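# Lock the pale stick centered through the wooden puzzle

## Task

Push the light-coloured stick through the square opening of the wooden puzzle until equal lengths protrude on each side and all six bars are interlocked. The puzzle must end up on the table surface, or on a flat item lying on the table, without touching anything attached to the table. Then release it and pull the grippers away. It only counts if the assembly stays together with no robot support.

## Robot and tools

Robot: two arms, left_arm and right_arm, each ending in a two-finger gripper. The fingers point along the gripper's own +z axis and close along its y axis. The reported gripper position is the spot between the finger pads, roughly 1 cm short of the fingertips.

World frame: all reported poses share one frame. Its origin sits on the table top midway between the arms. +z is up, +x points out over the table, and left_arm is on the +y side. The names left and right do not tell you which side of an image an arm appears on. Positions are in metres and orientations are quaternions (w, x, y, z). Printed hand positions can be slightly wrong, more so at long reach.

Command row (used by execute_actions and by move): one flat list of 14 numbers covering both arms, always all 14 even if one arm is idle. Order: left_arm dx, dy, dz, rx, ry, rz, opening, then right_arm in the same order. Each value lies in [-1, 1]. dx..rz are offsets, not absolute poses, expressed in that gripper's own axes; 1.0 equals 0.6 m of travel or 180 degrees of turn. rx, ry, rz form a single rotation vector. The opening is absolute, not an offset: +1 is fully open (0.093 m), -1 closed.

execute_actions(actions): a list of up to 15 actions run in sequence. Each action is a table of up to 15 rows; each row lasts one control step of 1/30 s, and if fewer than 15 rows are given the final row is repeated to fill the action. Every row's offset is counted from the gripper pose measured when that action began (for a call's first action, the most recent pose reported), not from the row before. An empty list simply returns the current state and images.

move(target, speed, blocking): target is one 14-number row; its offsets are taken from the latest reported pose. Each gripper travels in a straight line, both arms finishing together, over 0.5 to 10 s; anything longer is cut off at 10 s short of the goal. Rotation takes the shorter direction. speed is the path's top speed in m/s, 0.002 to 0.5 (default 0.25); turning is capped at twice that in rad/s. The path ignores obstacles and the other arm, the hand may lag, drift or overshoot the speed (especially with a nearly straight arm), and faster contacts or targets set deeper past a contact press harder. Openings are sent at the start. With blocking=false you get a result after 0.5 s while motion continues; you must call wait or stop before issuing further actions or moves. The result adds a move: line with the outcome (done, off_target, moving, held, fault) and any limits: paced means the commanded pose was clipped; held means a safety check blocked steps, after which the arm may jump faster than speed. Each gripper's distance to its target is also given.

wait(seconds): 0 to 10 s, arms keep their last command; returns early if a running move ends. stop(): brakes a running move (needs stopping distance; fingers keep moving). zoom_image(camera, region): camera is cam_high, cam_low, cam_left_wrist or cam_right_wrist; region is [x0, y0, x1, y1] pixels from the top-left, at most 504x504. finished_scene(scene): ends the scene irreversibly and reports success; the goal must already hold stably.

Motion limits: each control step, the commanded pose is clamped to within 70 mm and 16 degrees of the measured pose; position is prioritised over orientation. A distant goal may need several actions, and after an action the arm only drifts up to its last clamped pose, so send the remainder next. Joint friction can leave the hand up to about 31 mm off, and very small commands may not move it. Elbows never fully straighten. Hand target lines show where the controller is currently steering. A pose unreachable line means a clearance check altered or blocked that arm's command. Joint ranges (rad, base to gripper): waist -2.618..3.054, shoulder 0..3.142, elbow 0..3.142, wrist pitch -1.571..1.571, wrist yaw -1.571..1.571, wrist roll -2.094..2.094.

Gripping: grip_measured is the finger motor reading on the same +1/-1 scale. Pads meet near -0.94 and each millimetre of object width adds about 0.0208; each gripper has a constant bias up to about 0.02. Fingers stop on contact while the motor continues toward your number, so commanding further below the contact reading squeezes harder (capped around 50 to 62 N per pad, less for parts under ~5 mm). To keep a hold, keep resending the same closing value. The last value in each Joint positions list is the pad gap in metres, valid only when nothing blocks the fingers. Joint torques are noisy, offset drive outputs, nonzero even in free air.

Holding still: for an arm that should stay put, send the offset back to its desired pose in the first call of a reply, zeros after that, and always its intended opening. The robot keeps executing the last command while you compose replies.

Hazards: avoid dropping or knocking anything off the table (that fails the job), slamming, hard pushes, and letting the arms collide or press on each other. Occasional external tugs on held parts or pushes on loose items can occur. Holding loads heats motors: MOTOR HOT appears at 75 °C, the arm is halted at 90 °C, and at 100 °C it goes limp and drops; these appear as OVER-TEMPERATURE FAULT lines. FAULT lines can cut short waits, moves or actions.

Cameras (all 672x504): cam_high and cam_low fixed, cam_left_wrist and cam_right_wrist on the hands; images arrive in that order, with calibration updates listed when they change.

Each tool is called after "Emit:" by a JSON object that holds its "method" and its "body", one argument or row to a line.

## Session

Emit:
{"method": "execute_actions", "body": {
  "actions": []
}}

Scene clock: 0.00 s.
left_arm: end_effector_position=(+0.3751, +0.7204, +0.1169) grip_measured=+0.996 end_effector_quat_wxyz=(+0.718, -0.562, +0.378, +0.159) | right_arm: end_effector_position=(+0.3047, +0.1256, +0.1680) grip_measured=+0.996 end_effector_quat_wxyz=(-0.301, +0.121, +0.804, +0.499)
Joint positions: left_arm=[ 1.004  2.337  1.133  1.293 -0.341 -0.731  0.093] | right_arm=[ 0.443  2.123  1.694 -0.766 -1.219  1.091  0.093]
Joint velocities: left_arm=[-0.007 -0.002  0.007 -0.007 -0.037  0.037 -0.001] | right_arm=[-0.017  0.012 -0.027 -0.051  0.037  0.051  0.001]
Joint torques (N m, as the arm reports them, + toward a larger angle): no reading
Hand target (left_arm): +0.375, +0.720, +0.117; +0.718, -0.562, +0.378, +0.159
Hand target (right_arm): +0.305, +0.126, +0.168; -0.301, +0.121, +0.804, +0.499

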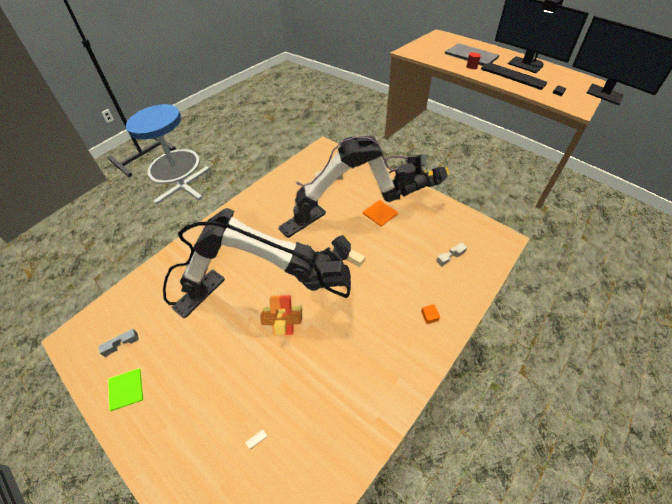

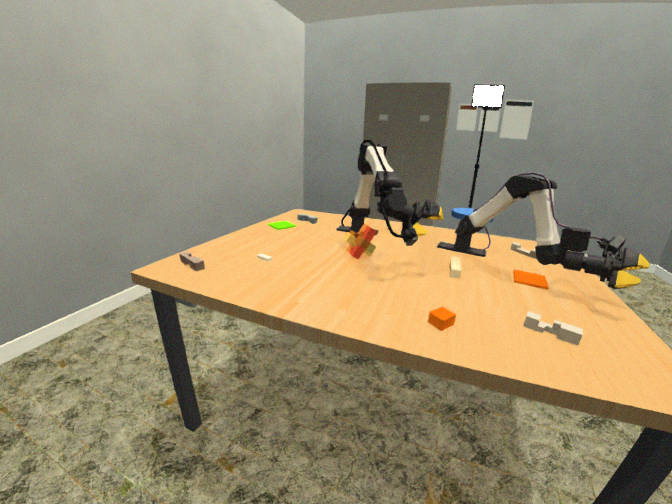

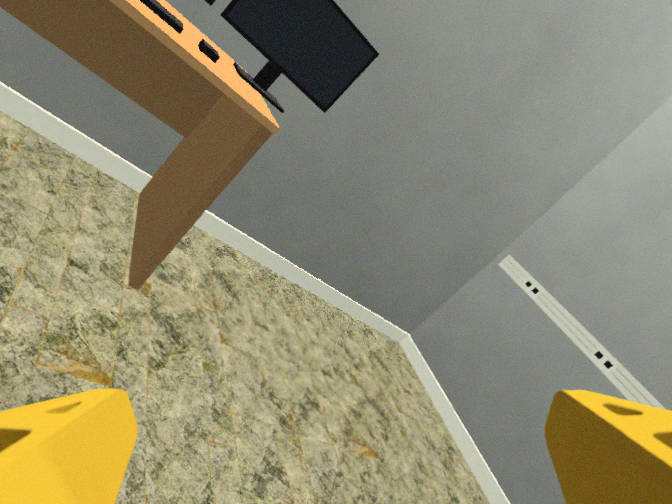

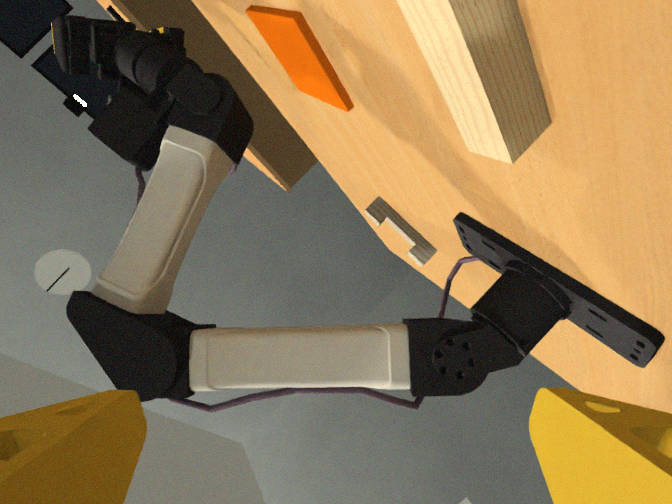

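Emit:
{"method": "zoom_image", "body": {
  "camera": "cam_high",
  "region": [240, 230, 400, 350]
}}

Emit:
{"method": "zoom_image", "body": {
  "camera": "cam_low",
  "region": [320, 200, 480, 300]
}}

Region (240, 230, 400, 350) of cam_high's 672x504 image, scaled by 3.150, with more detail than that image has; it fills the top 378 rows of this view, and the rest is white.

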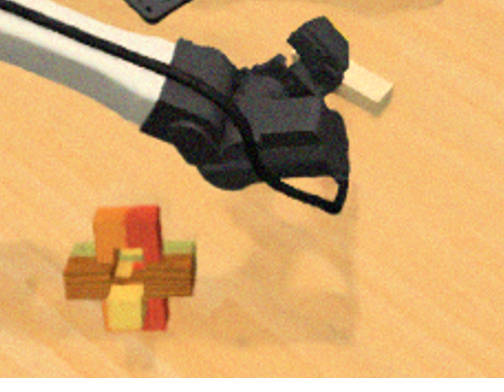

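Region (320, 200, 480, 300) of cam_low's 672x504 image, scaled by 3.150, with more detail than that image has; it fills the top 315 rows of this view, and the rest is white.

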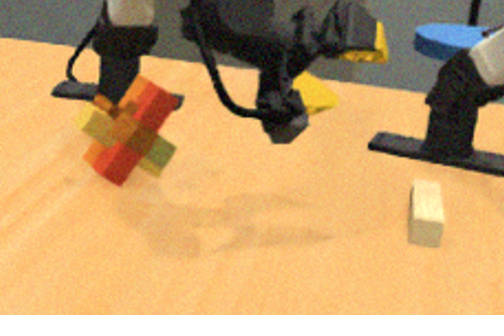

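Emit:
{"method": "move", "body": {
  "target": [-0.023,-0.385,-0.717,0.129,0.584,0.457,1,0.043,-0.053,-0.465,0.340,-0.205,-0.082,1]
}}

Scene clock: 14.87 s.
left_arm: end_effector_position=(+0.3575, +0.2561, +0.2341) grip_measured=+0.996 end_effector_quat_wxyz=(+0.085, +0.008, +0.996, +0.016) | right_arm: end_effector_position=(+0.3684, -0.1298, +0.2389) grip_measured=+0.996 end_effector_quat_wxyz=(+0.109, -0.001, +0.993, +0.040)
Joint positions: left_arm=[ 0.162  1.667  1.82  -1.552 -0.029  0.032  0.093] | right_arm=[ 0.192  1.926  2.153 -1.565 -0.018  0.276  0.093]
Joint velocities: left_arm=[-0.012 -0.012 -0.017 -0.066 -0.007  0.007 -0.001] | right_arm=[ 0.007  0.007  0.002  0.051  0.022 -0.007  0.   ]
Joint torques (N m, as the arm reports them, + toward a larger angle): left_arm=[-0.49 -8.86  9.28  0.64  0.14  0.18] | right_arm=[-0.72 -9.91  6.94  0.69  0.14 -0.01]
Hand target (left_arm): +0.359, +0.254, +0.248; +0.109, +0.012, +0.994, +0.014
Hand target (right_arm): +0.367, -0.134, +0.250; +0.123, -0.002, +0.992, +0.035
Off the commanded pose (left_arm): 0.017 m, 10 deg.
Off the commanded pose (right_arm): 0.013 m, 13 deg.
joint sent to its limit (left arm) — the command would take joint 4 (wrist pitch) past its lower limit, so that joint was sent only as far as its limit.
joint sent to its limit (right arm) — the command would take joint 4 (wrist pitch) past its lower limit, so that joint was sent only as far as its limit.
move: off_target (left_arm, right_arm)
camera_calibration (this result's frames):
cam_left_wrist: T_world_to_cam=[[-0.00349215, -0.998947, -0.0457366, 0.267069], [-0.964823, -0.00865751, 0.262759, 0.323105], [-0.262878, 0.0450453, -0.963777, 0.38764], [0, 0, 0, 1]] pos_world=[0.414574, 0.252123, 0.300915]
cam_right_wrist: T_world_to_cam=[[0.0112025, -0.995487, -0.0942329, -0.105794], [-0.978149, -0.0304749, 0.205658, 0.347057], [-0.207601, 0.0898699, -0.974077, 0.398174], [0, 0, 0, 1]] pos_world=[0.42332, -0.130523, 0.306508]

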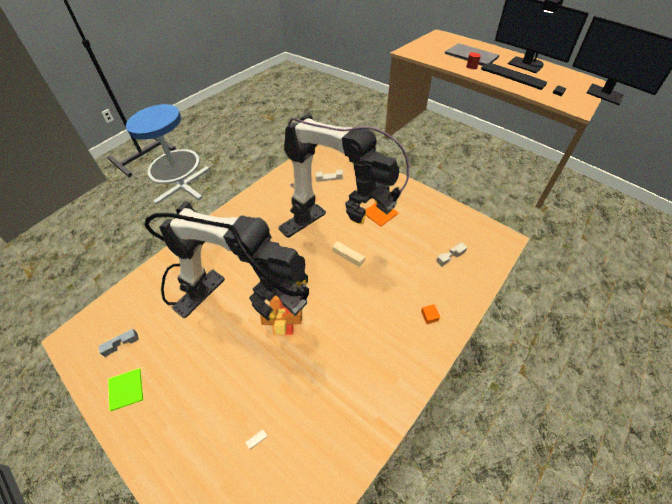

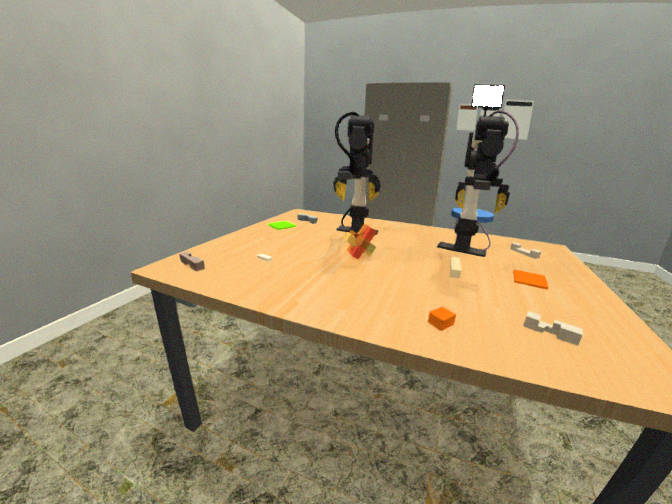

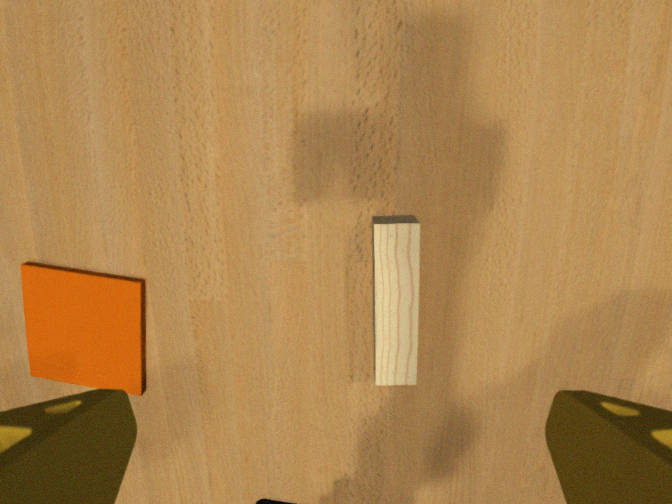

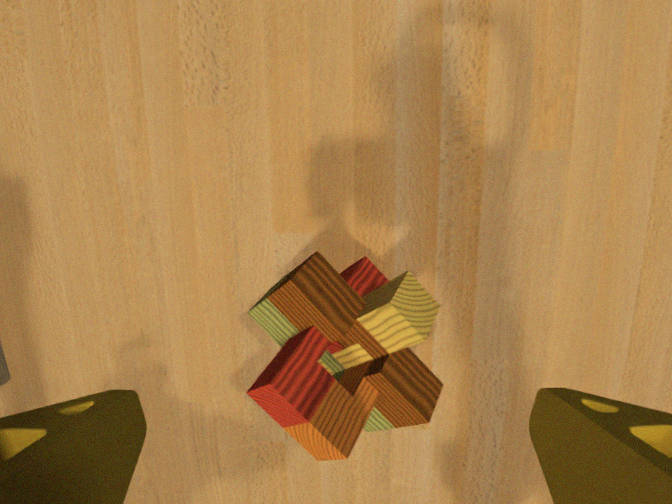

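Emit:
{"method": "zoom_image", "body": {
  "camera": "cam_right_wrist",
  "region": [230, 240, 460, 470]
}}

Emit:
{"method": "zoom_image", "body": {
  "camera": "cam_low",
  "region": [335, 215, 390, 270]
}}

Region (230, 240, 460, 470) of cam_right_wrist's 672x504 image, scaled by 2.191, with more detail than that image has.

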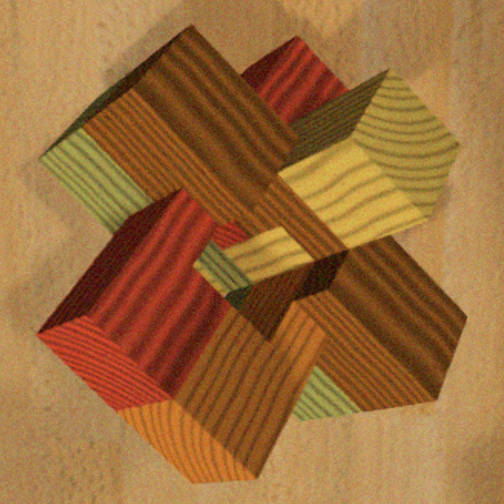

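Region (335, 215, 390, 270) of cam_low's 672x504 image, scaled by 9.164, with more detail than that image has.

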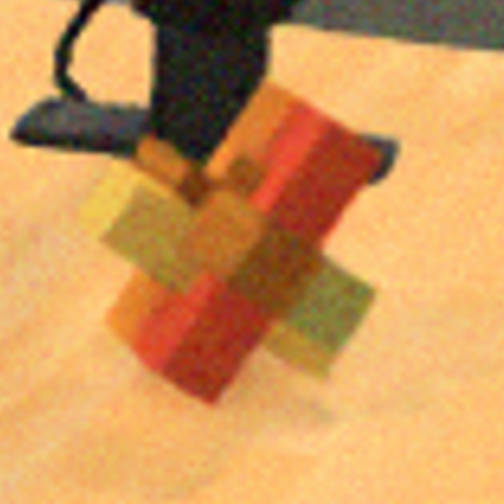

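Emit:
{"method": "move", "body": {
  "target": [0.0695,-0.0645,0.2463,0.0093,0.0543,-0.016,0.3,0.2005,0.0848,0.0905,0.105,-0.0755,0.235,1],
  "speed": 0.15
}}

Scene clock: 48.70 s.
left_arm: end_effector_position=(+0.3417, +0.2236, +0.0887) grip_measured=+0.302 end_effector_quat_wxyz=(+0.010, -0.018, +1.000, +0.003) | right_arm: end_effector_position=(+0.2688, -0.0681, +0.1733) grip_measured=+0.996 end_effector_quat_wxyz=(+0.199, +0.382, +0.900, -0.058)
Joint positions: left_arm=[ 0.069  1.691  1.274 -1.134 -0.007 -0.115  0.06 ] | right_arm=[ 0.679  1.708  1.571 -1.38   0.414  1.554  0.093]
Joint velocities: left_arm=[-0.007  0.002 -0.002  0.095  0.037 -0.007 -0.   ] | right_arm=[ 0.002  0.002 -0.007 -0.022 -0.037  0.066 -0.001]
Joint torques (N m, as the arm reports them, + toward a larger angle): left_arm=[-0.75 -6.81  5.67  0.47  0.16  0.08] | right_arm=[ 0.26 -5.75  4.31  0.24  0.47  0.1 ]
Hand target (left_arm): +0.339, +0.220, +0.081; +0.001, -0.016, +1.000, +0.000
Hand target (right_arm): +0.264, -0.074, +0.163; +0.195, +0.378, +0.901, -0.086
Off the commanded pose (left_arm): 0.009 m, 1 deg.
Off the commanded pose (right_arm): 0.013 m, 3 deg.
move: off_target (right_arm)
camera_calibration (this result's frames):
cam_left_wrist: T_world_to_cam=[[0.0423449, -0.998948, -0.0176092, 0.209737], [-0.913158, -0.0458478, 0.405019, 0.323821], [-0.405401, -0.00107051, -0.914139, 0.299459], [0, 0, 0, 1]] pos_world=[0.408219, 0.224683, 0.146286]
cam_right_wrist: T_world_to_cam=[[-0.708697, -0.702794, -0.0618866, 0.158479], [-0.70467, 0.709408, 0.0134148, 0.275152], [0.0344751, 0.0531167, -0.997993, 0.244703], [0, 0, 0, 1]] pos_world=[0.297769, -0.0968147, 0.250328]

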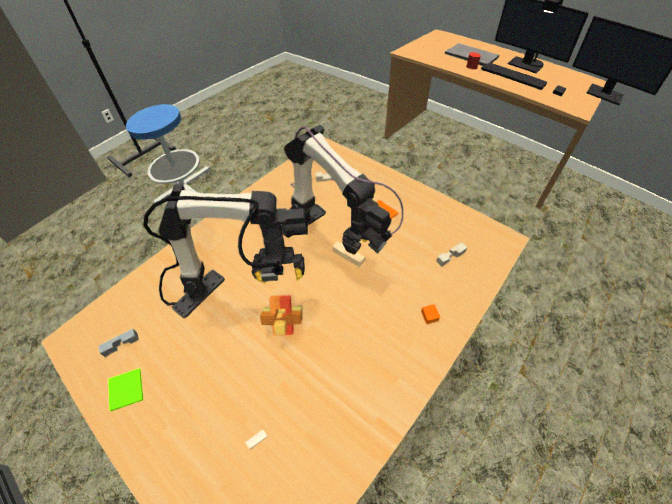

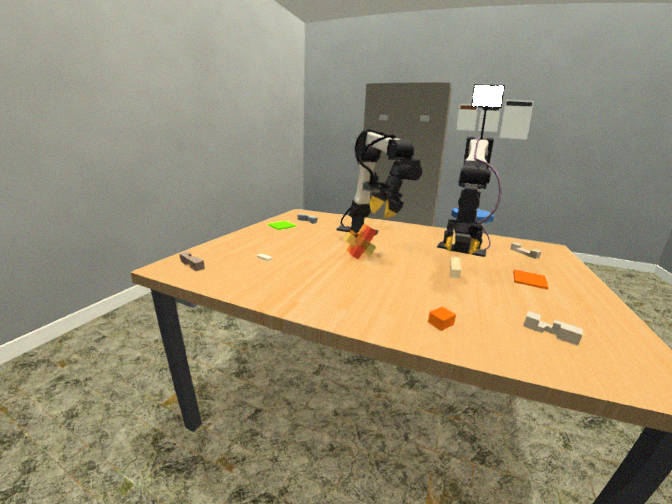

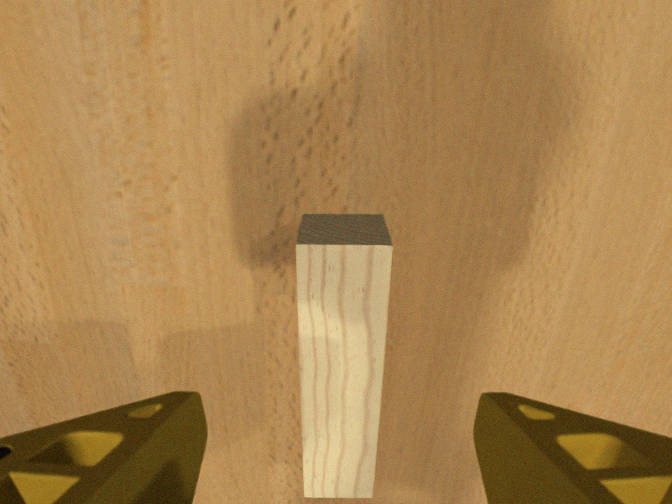

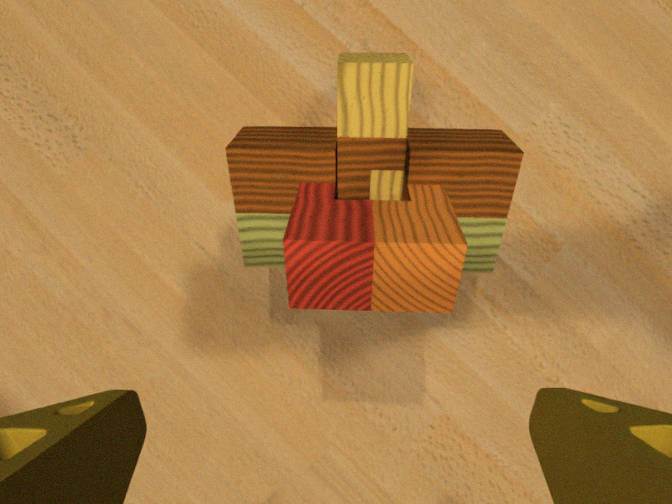

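Emit:
{"method": "move", "body": {
  "target": [0,-0.002,0.125,0,0.006,0,0.3,-0.005,-0.03,0.085,0.025,0,0,1],
  "speed": 0.08
}}

Scene clock: 55.73 s.
left_arm: end_effector_position=(+0.3461, +0.2232, +0.0220) grip_measured=+0.302 end_effector_quat_wxyz=(+0.008, -0.018, +1.000, +0.003) | right_arm: end_effector_position=(+0.2742, -0.0929, +0.1358) grip_measured=+0.996 end_effector_quat_wxyz=(+0.187, +0.391, +0.897, -0.086)
Joint positions: left_arm=[ 0.069  1.788  1.109 -0.876 -0.007 -0.115  0.06 ] | right_arm=[ 0.609  1.708  1.423 -1.271  0.414  1.512  0.093]
Joint velocities: left_arm=[-0.002 -0.007 -0.002  0.066 -0.022 -0.081  0.001] | right_arm=[ 0.002  0.002  0.002 -0.007  0.037 -0.051  0.   ]
Joint torques (N m, as the arm reports them, + toward a larger angle): left_arm=[-0.5  -7.39  5.37  0.45  0.1   0.08] | right_arm=[-0.92 -6.35  4.32  0.51  0.34 -0.01]
Hand target (left_arm): +0.342, +0.222, +0.014; +0.001, -0.017, +1.000, +0.002
Hand target (right_arm): +0.274, -0.096, +0.127; +0.183, +0.390, +0.898, -0.093
Off the commanded pose (left_arm): 0.009 m, 1 deg.
Off the commanded pose (right_arm): 0.009 m, 1 deg.
move: done
camera_calibration (this result's frames):
cam_left_wrist: T_world_to_cam=[[0.0422907, -0.998944, -0.0179818, 0.208047], [-0.911922, -0.0459471, 0.407784, 0.354391], [-0.408179, -0.00084749, -0.912901, 0.241131], [0, 0, 0, 1]] pos_world=[0.412803, 0.224315, 0.0793547]
cam_right_wrist: T_world_to_cam=[[-0.73182, -0.68147, -0.00610557, 0.143271], [-0.681481, 0.731712, 0.0134535, 0.292783], [-0.00470061, 0.0140063, -0.999891, 0.215733], [0, 0, 0, 1]] pos_world=[0.305389, -0.119619, 0.212645]

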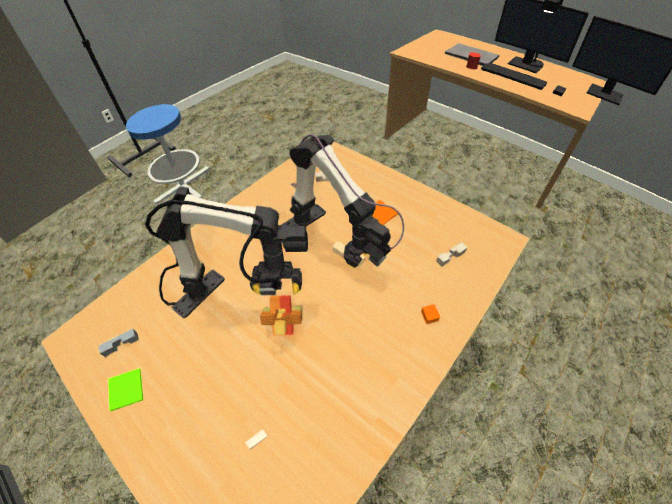

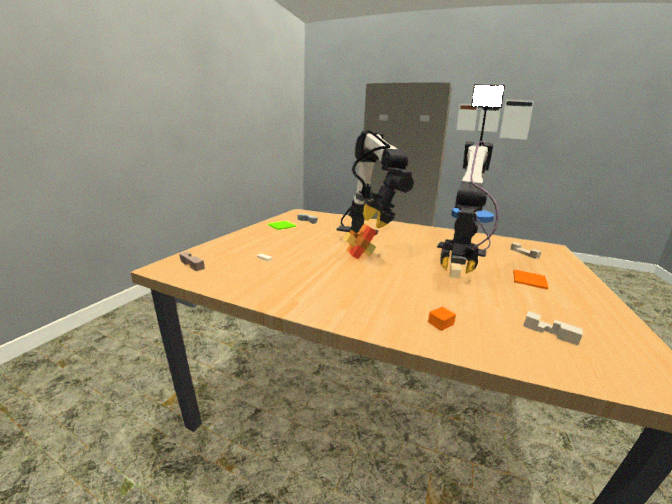

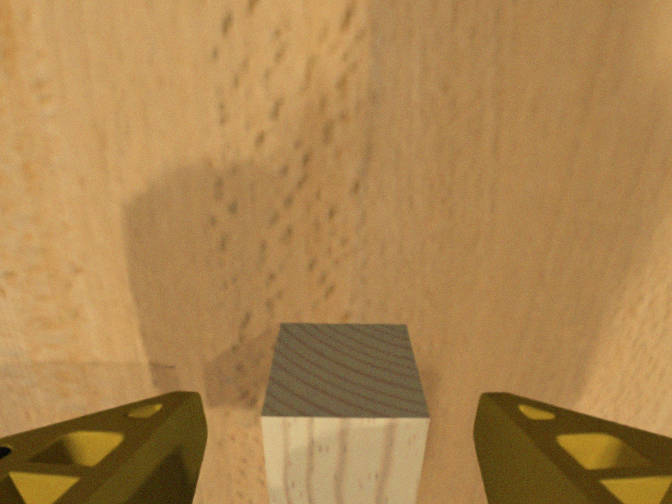

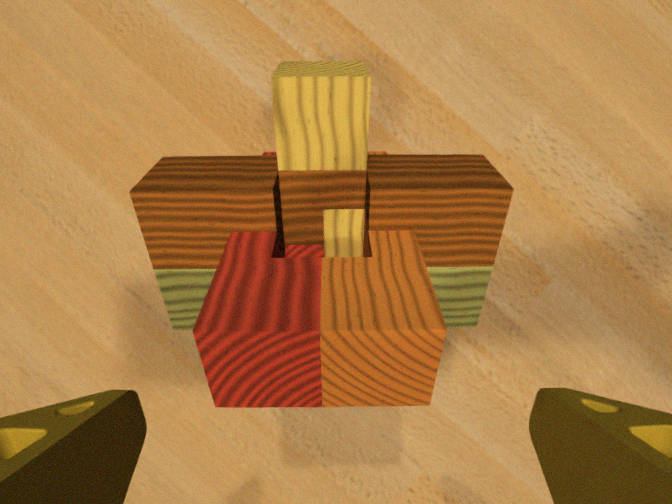

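Emit:
{"method": "move", "body": {
  "target": [0.015,-0.002,0.022,0,0.006,0,0.3,0.005,0.008,0.09,0,0,0,1],
  "speed": 0.05
}}

Scene clock: 59.13 s.
left_arm: end_effector_position=(+0.3424, +0.2235, +0.0160) grip_measured=+0.302 end_effector_quat_wxyz=(+0.007, -0.018, +1.000, +0.003) | right_arm: end_effector_position=(+0.2921, -0.1005, +0.0947) grip_measured=+0.996 end_effector_quat_wxyz=(+0.192, +0.392, +0.896, -0.079)
Joint positions: left_arm=[ 0.069  1.788  1.083 -0.854 -0.007 -0.116  0.06 ] | right_arm=[ 0.555  1.741  1.296 -1.07   0.414  1.452  0.093]
Joint velocities: left_arm=[ 0.012  0.007 -0.022 -0.007  0.007 -0.022  0.   ] | right_arm=[-0.022 -0.002 -0.002  0.022  0.022 -0.022  0.001]
Joint torques (N m, as the arm reports them, + toward a larger angle): left_arm=[-0.65 -7.7   5.02  0.43  0.1   0.05] | right_arm=[-1.08 -6.53  4.2   0.57  0.32  0.  ]
Hand target (left_arm): +0.337, +0.222, +0.009; -0.001, -0.018, +1.000, +0.002
Hand target (right_arm): +0.291, -0.104, +0.086; +0.187, +0.391, +0.897, -0.086
Off the commanded pose (left_arm): 0.009 m, 1 deg.
Off the commanded pose (right_arm): 0.010 m, 1 deg.
move: done
camera_calibration (this result's frames):
cam_left_wrist: T_world_to_cam=[[0.0433716, -0.99889, -0.0183852, 0.208019], [-0.91047, -0.0470951, 0.410884, 0.353168], [-0.411294, -0.00108153, -0.911502, 0.235245], [0, 0, 0, 1]] pos_world=[0.409282, 0.224675, 0.0731397]
cam_right_wrist: T_world_to_cam=[[-0.730907, -0.682098, -0.0227245, 0.152144], [-0.682407, 0.730903, 0.0100494, 0.311559], [0.0097547, 0.0228525, -0.999691, 0.171516], [0, 0, 0, 1]] pos_world=[0.32214, -0.127862, 0.17179]

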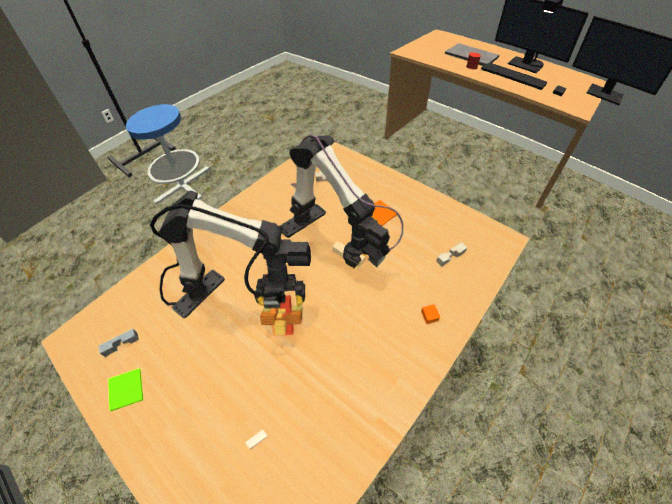

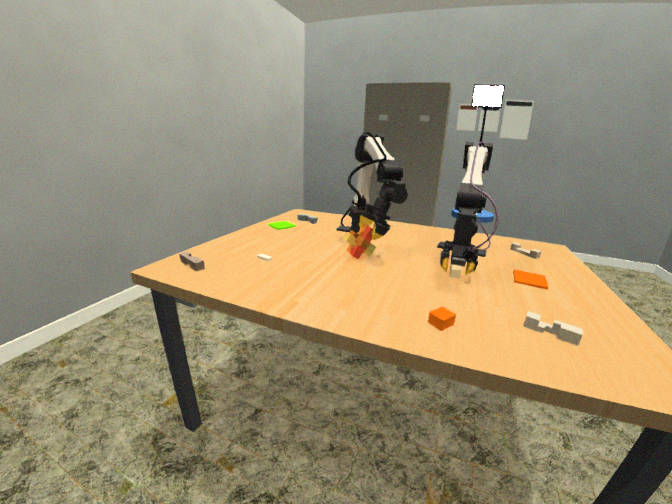

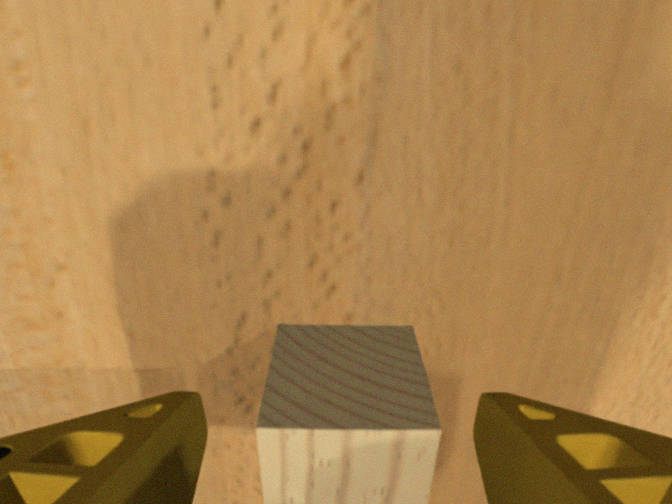

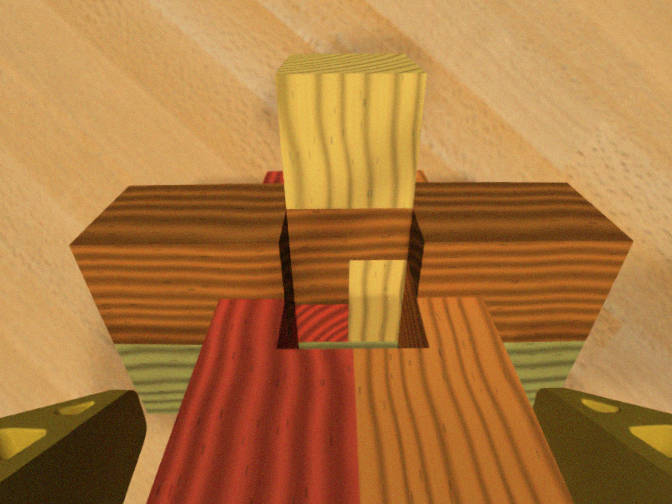

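Emit:
{"method": "execute_actions", "body": {
  "actions": [
    [[0,0,0,0,0,0,-0.1,0,0,0,0,0,0,0.5]],
    [[0,0,0,0,0,0,-0.2,0,0,0,0,0,0,0.42],[0,0,0,0,0,0,-0.23,0,0,0,0,0,0,0.39],[0,0,0,0,0,0,-0.26,0,0,0,0,0,0,0.36],[0,0,0,0,0,0,-0.29,0,0,0,0,0,0,0.33],[0,0,0,0,0,0,-0.32,0,0,0,0,0,0,0.3],[0,0,0,0,0,0,-0.35,0,0,0,0,0,0,0.27],[0,0,0,0,0,0,-0.38,0,0,0,0,0,0,0.24],[0,0,0,0,0,0,-0.41,0,0,0,0,0,0,0.21],[0,0,0,0,0,0,-0.44,0,0,0,0,0,0,0.18],[0,0,0,0,0,0,-0.47,0,0,0,0,0,0,0.15],[0,0,0,0,0,0,-0.5,0,0,0,0,0,0,0.12]]
  ]
}}

Emit:
{"method": "move", "body": {
  "target": [0,0,-0.13,0,0,0,-0.5,-0.04,0,-0.09,0,0,0,0.12],
  "speed": 0.06
}}

Scene clock: 62.03 s.
left_arm: end_effector_position=(+0.3425, +0.2235, +0.0160) grip_measured=-0.458 end_effector_quat_wxyz=(+0.007, -0.018, +1.000, +0.003) | right_arm: end_effector_position=(+0.2920, -0.1005, +0.0947) grip_measured=+0.181 end_effector_quat_wxyz=(+0.192, +0.392, +0.896, -0.079)
Joint positions: left_arm=[ 0.069  1.788  1.083 -0.853 -0.007 -0.116  0.023] | right_arm=[ 0.555  1.741  1.296 -1.07   0.414  1.452  0.054]
Joint velocities: left_arm=[-0.002  0.002 -0.002  0.037 -0.007 -0.022  0.001] | right_arm=[ 0.017 -0.007 -0.022  0.066 -0.037 -0.037 -0.   ]
Joint torques (N m, as the arm reports them, + toward a larger angle): left_arm=[-0.17 -8.43  6.66  0.33  0.09  0.13] | right_arm=[-0.4  -7.34  5.89  0.39  0.29  0.02]
Hand target (left_arm): +0.342, +0.224, +0.016; +0.007, -0.018, +1.000, +0.003
Hand target (right_arm): +0.292, -0.100, +0.095; +0.192, +0.392, +0.896, -0.078
Off the commanded pose (left_arm): 0.000 m, 0 deg.
Off the commanded pose (right_arm): 0.001 m, 0 deg.
camera_calibration (this result's frames):
cam_left_wrist: T_world_to_cam=[[0.0433786, -0.99889, -0.0183382, 0.208005], [-0.910626, -0.0470825, 0.41054, 0.353308], [-0.410947, -0.00110935, -0.911658, 0.235174], [0, 0, 0, 1]] pos_world=[0.409353, 0.224669, 0.0731663]
cam_right_wrist: T_world_to_cam=[[-0.730679, -0.682361, -0.0221907, 0.151914], [-0.682658, 0.730669, 0.0100898, 0.311595], [0.00932919, 0.022521, -0.999703, 0.171605], [0, 0, 0, 1]] pos_world=[0.322112, -0.127878, 0.171781]

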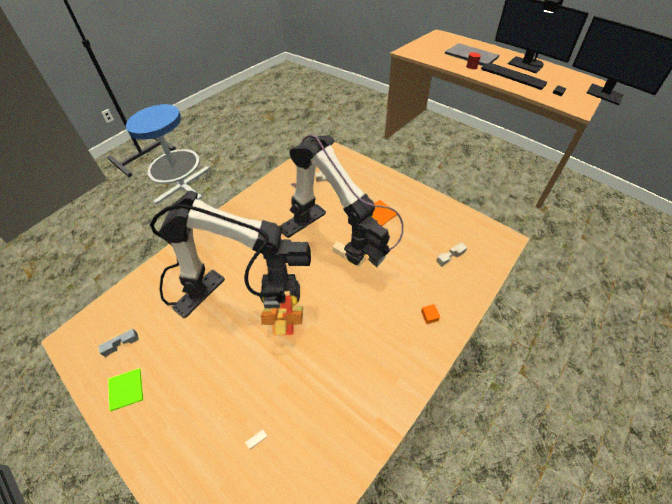

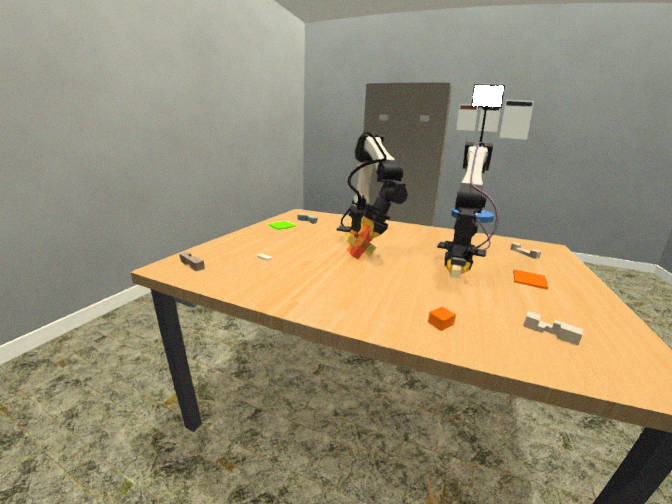

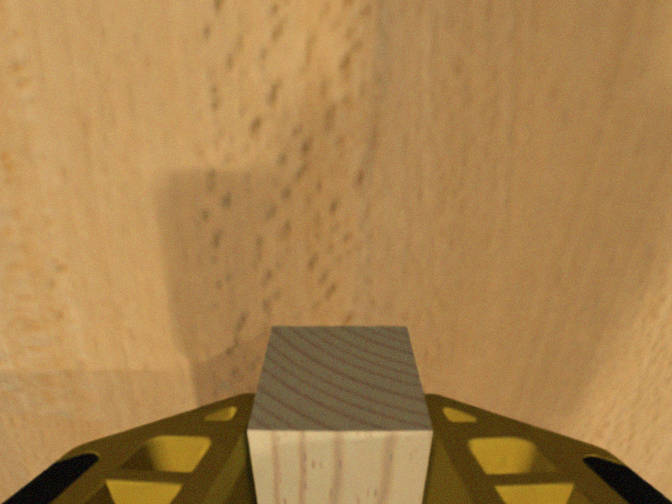

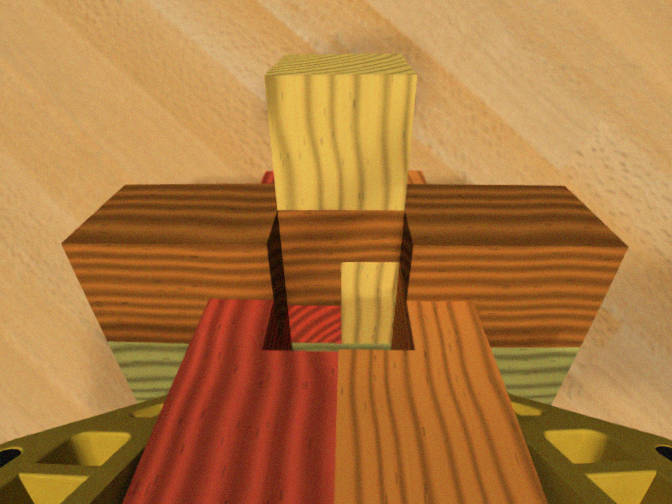

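Scene clock: 63.83 s.
left_arm: end_effector_position=(+0.3353, +0.2241, +0.0785) grip_measured=-0.458 end_effector_quat_wxyz=(-0.016, -0.018, +1.000, +0.005) | right_arm: end_effector_position=(+0.2850, -0.1018, +0.1335) grip_measured=+0.181 end_effector_quat_wxyz=(+0.171, +0.388, +0.901, -0.095)
Joint positions: left_arm=[ 0.069  1.722  1.267 -1.148 -0.007 -0.116  0.023] | right_arm=[ 0.555  1.741  1.458 -1.282  0.394  1.452  0.054]
Joint velocities: left_arm=[-0.002 -0.007 -0.007 -0.007 -0.022 -0.081  0.001] | right_arm=[ 0.002 -0.012 -0.012 -0.081 -0.037 -0.037  0.   ]
Joint torques (N m, as the arm reports them, + toward a larger angle): left_arm=[ -0.17 -10.25   9.44   0.16   0.1    0.13] | right_arm=[-0.1  -9.36  8.79  0.16  0.5   0.05]
Hand target (left_arm): +0.342, +0.224, +0.093; +0.007, -0.018, +1.000, +0.003
Hand target (right_arm): +0.290, -0.101, +0.153; +0.192, +0.392, +0.896, -0.079
Off the commanded pose (left_arm): 0.017 m, 3 deg.
Off the commanded pose (right_arm): 0.021 m, 3 deg.
move: off_target (left_arm, right_arm)
camera_calibration (this result's frames):
cam_left_wrist: T_world_to_cam=[[0.0424135, -0.998813, -0.0239544, 0.210786], [-0.890956, -0.0486612, 0.451475, 0.311689], [-0.452105, 0.00219368, -0.891962, 0.300672], [0, 0, 0, 1]] pos_world=[0.404696, 0.225043, 0.132518]
cam_right_wrist: T_world_to_cam=[[-0.730159, -0.682814, 0.025147, 0.14029], [-0.681919, 0.730533, 0.0361503, 0.303618], [-0.0430546, 0.00924723, -0.99903, 0.223897], [0, 0, 0, 1]] pos_world=[0.319117, -0.128081, 0.209176]

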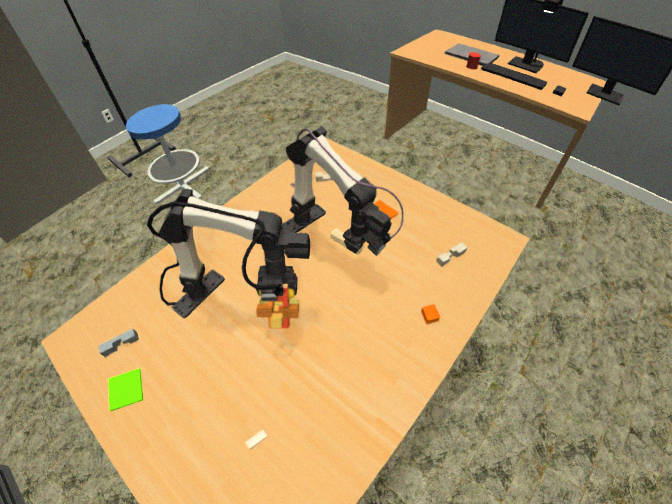

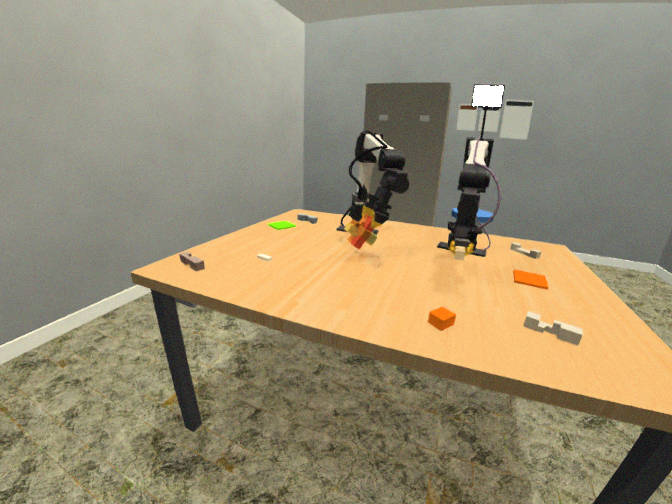

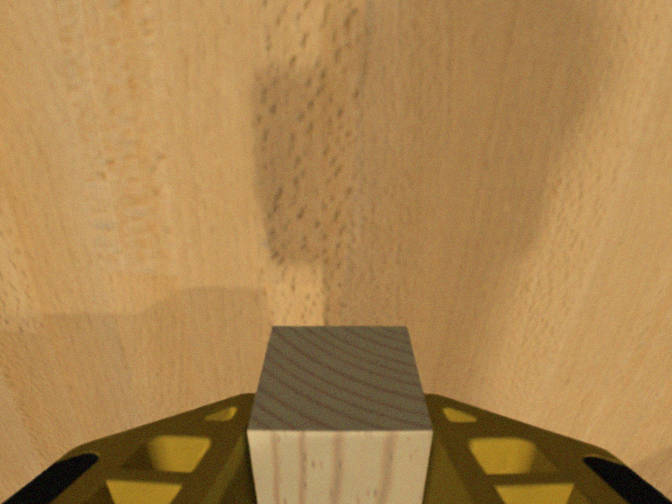

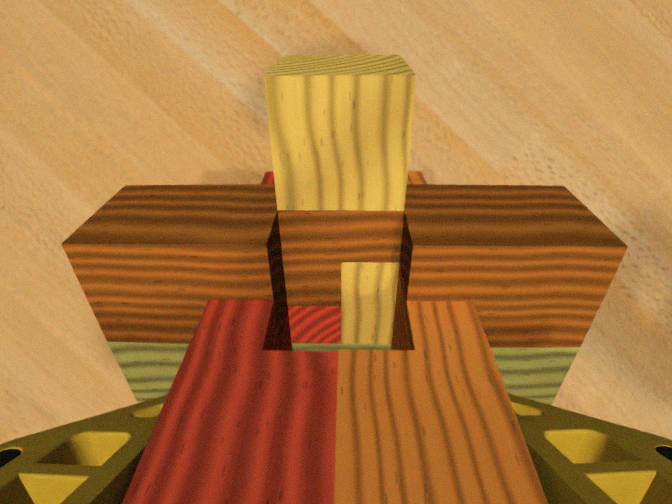

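Emit:
{"method": "move", "body": {
  "target": [0.075,-0.168,-0.333,0.206,-0.484,0.205,-0.5,-0.0045,0.173,-0.017,-0.421,-0.257,-0.323,0.12],
  "speed": 0.2
}}

Scene clock: 75.80 s.
left_arm: end_effector_position=(+0.3069, +0.1245, +0.2778) grip_measured=-0.457 end_effector_quat_wxyz=(+0.656, +0.253, +0.662, -0.260) | right_arm: end_effector_position=(+0.3541, -0.0329, +0.1119) grip_measured=+0.183 end_effector_quat_wxyz=(+0.555, -0.292, +0.743, +0.234)
Joint positions: left_arm=[ 0.091  0.706  0.441  0.26   0.685 -0.01   0.023] | right_arm=[ 0.279  1.631  0.496  0.833 -0.394 -0.096  0.054]
Joint velocities: left_arm=[-0.017  0.012 -0.017  0.007 -0.007  0.007 -0.001] | right_arm=[-0.007  0.002  0.002  0.066 -0.066  0.007  0.001]
Joint torques (N m, as the arm reports them, + toward a larger angle): left_arm=[-0.75 -0.82  7.39  2.09  0.15  0.07] | right_arm=[-0.99 -6.17  5.96  3.09 -0.26 -0.03]
Hand target (left_arm): +0.304, +0.121, +0.280; +0.664, +0.259, +0.650, -0.264
Hand target (right_arm): +0.360, -0.030, +0.140; +0.600, -0.298, +0.704, +0.236
Off the commanded pose (left_arm): 0.008 m, 3 deg.
Off the commanded pose (right_arm): 0.029 m, 7 deg.
move: off_target (left_arm, right_arm)
camera_calibration (this result's frames):
cam_left_wrist: T_world_to_cam=[[-0.666371, -0.745378, 0.0190191, 0.291305], [-0.329421, 0.271429, -0.904327, 0.355998], [0.668903, -0.608883, -0.426416, 0.0685958], [0, 0, 0, 1]] pos_world=[0.265507, 0.162271, 0.345648]
cam_right_wrist: T_world_to_cam=[[0.702664, -0.710947, -0.0285771, -0.263923], [-0.47672, -0.44059, -0.76067, 0.279218], [0.528205, 0.548119, -0.64851, -0.0190545], [0, 0, 0, 1]] pos_world=[0.328623, -0.0541702, 0.192494]

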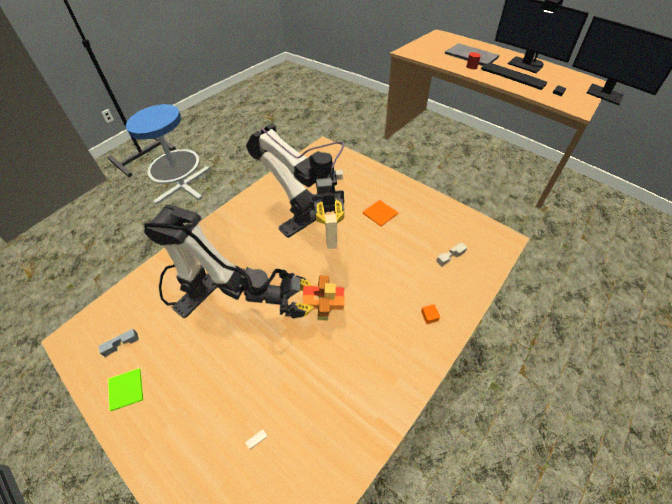

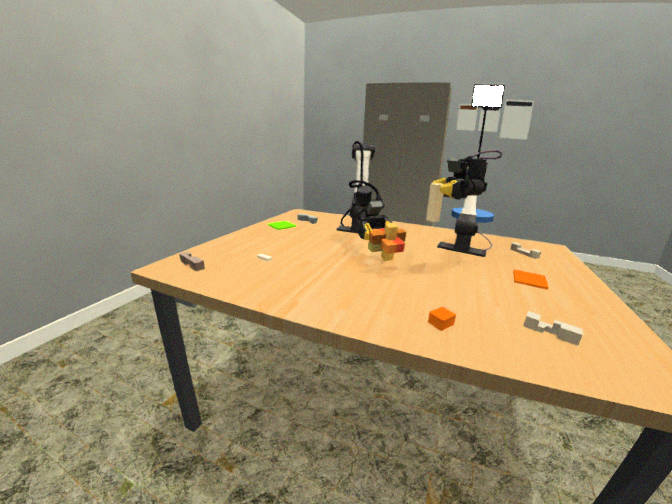

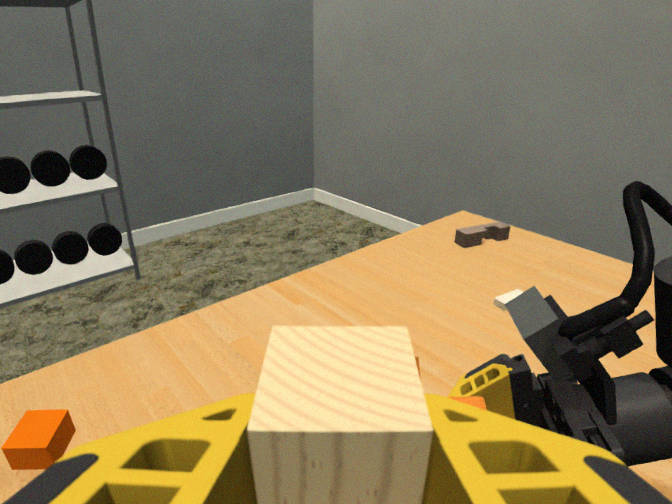

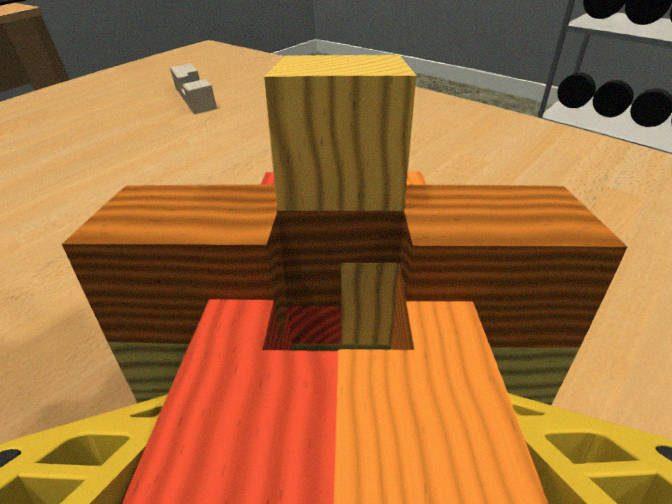

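Emit:
{"method": "move", "body": {
  "target": [-0.004,0,0,0,-0.012,0,-0.5,-0.004,0,0.068,0,-0.072,-0.005,0.12],
  "speed": 0.05
}}

Scene clock: 80.80 s.
left_arm: end_effector_position=(+0.3067, +0.1245, +0.2783) grip_measured=-0.457 end_effector_quat_wxyz=(+0.660, +0.247, +0.657, -0.266) | right_arm: end_effector_position=(+0.3661, -0.0152, +0.0684) grip_measured=+0.183 end_effector_quat_wxyz=(+0.587, -0.273, +0.718, +0.255)
Joint positions: left_arm=[ 0.091  0.706  0.426  0.297  0.685 -0.034  0.023] | right_arm=[ 0.317  1.999  0.496  1.309 -0.366 -0.023  0.054]
Joint velocities: left_arm=[-0.007 -0.017 -0.002  0.007 -0.066 -0.066  0.   ] | right_arm=[ 0.012  0.017  0.007  0.051  0.007  0.037 -0.001]
Joint torques (N m, as the arm reports them, + toward a larger angle): left_arm=[-0.27 -0.12  7.62  2.07  0.04  0.03] | right_arm=[ 0.33 -7.1   7.29  2.92  0.05  0.09]
Hand target (left_arm): +0.307, +0.125, +0.280; +0.668, +0.248, +0.649, -0.265
Hand target (right_arm): +0.380, -0.007, +0.104; +0.636, -0.270, +0.675, +0.259
Off the commanded pose (left_arm): 0.002 m, 1 deg.
Off the commanded pose (right_arm): 0.040 m, 8 deg.
move: off_target (right_arm)
camera_calibration (this result's frames):
cam_left_wrist: T_world_to_cam=[[-0.666861, -0.744557, 0.0305085, 0.287988], [-0.325153, 0.253896, -0.91094, 0.359129], [0.670501, -0.61739, -0.411408, 0.0653153], [0, 0, 0, 1]] pos_world=[0.265026, 0.163567, 0.34523]
cam_right_wrist: T_world_to_cam=[[0.700857, -0.711427, -0.0516836, -0.258861], [-0.437448, -0.371455, -0.818939, 0.25028], [0.563417, 0.596568, -0.571549, -0.0807207], [0, 0, 0, 1]] pos_world=[0.336388, -0.0430374, 0.145449]

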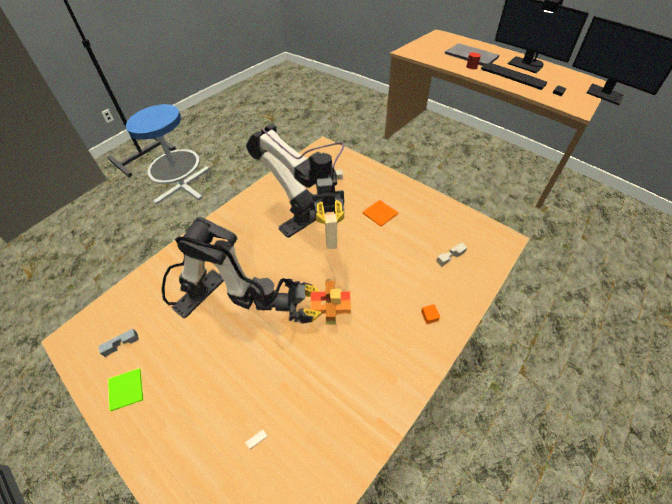

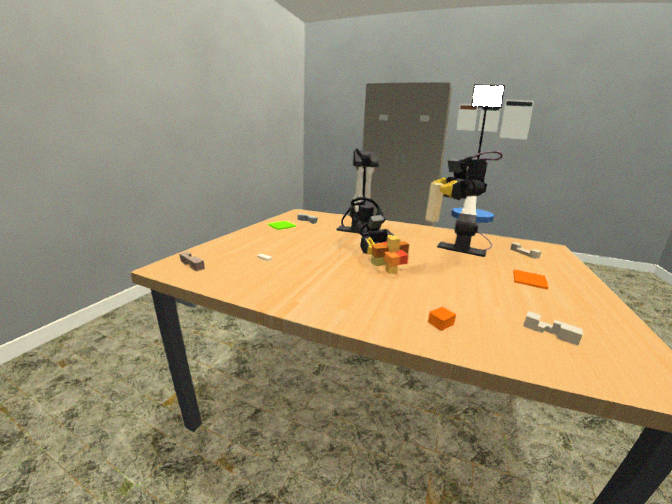

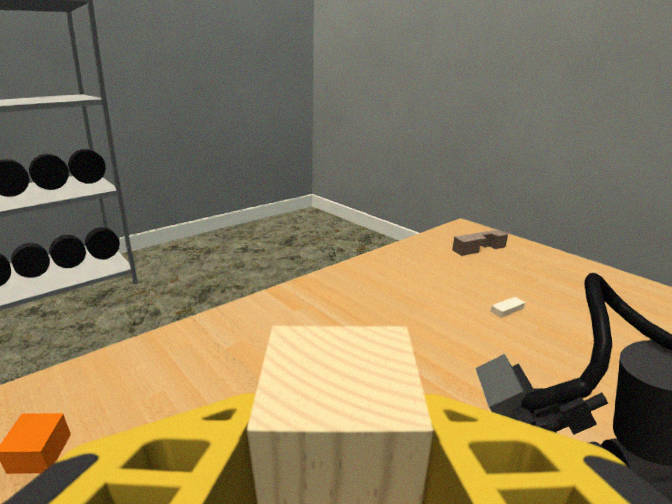

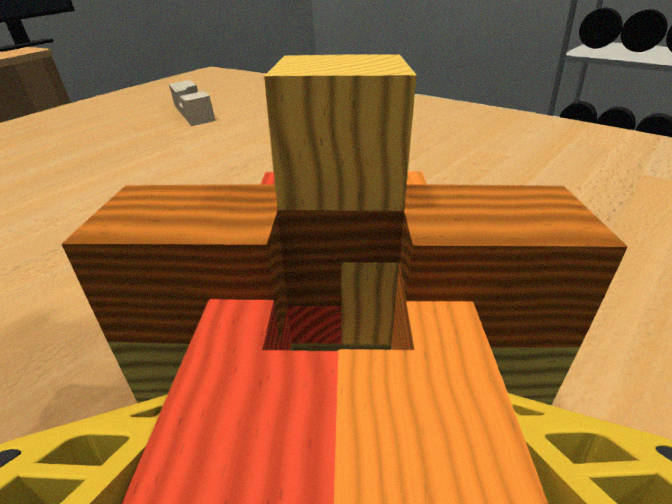

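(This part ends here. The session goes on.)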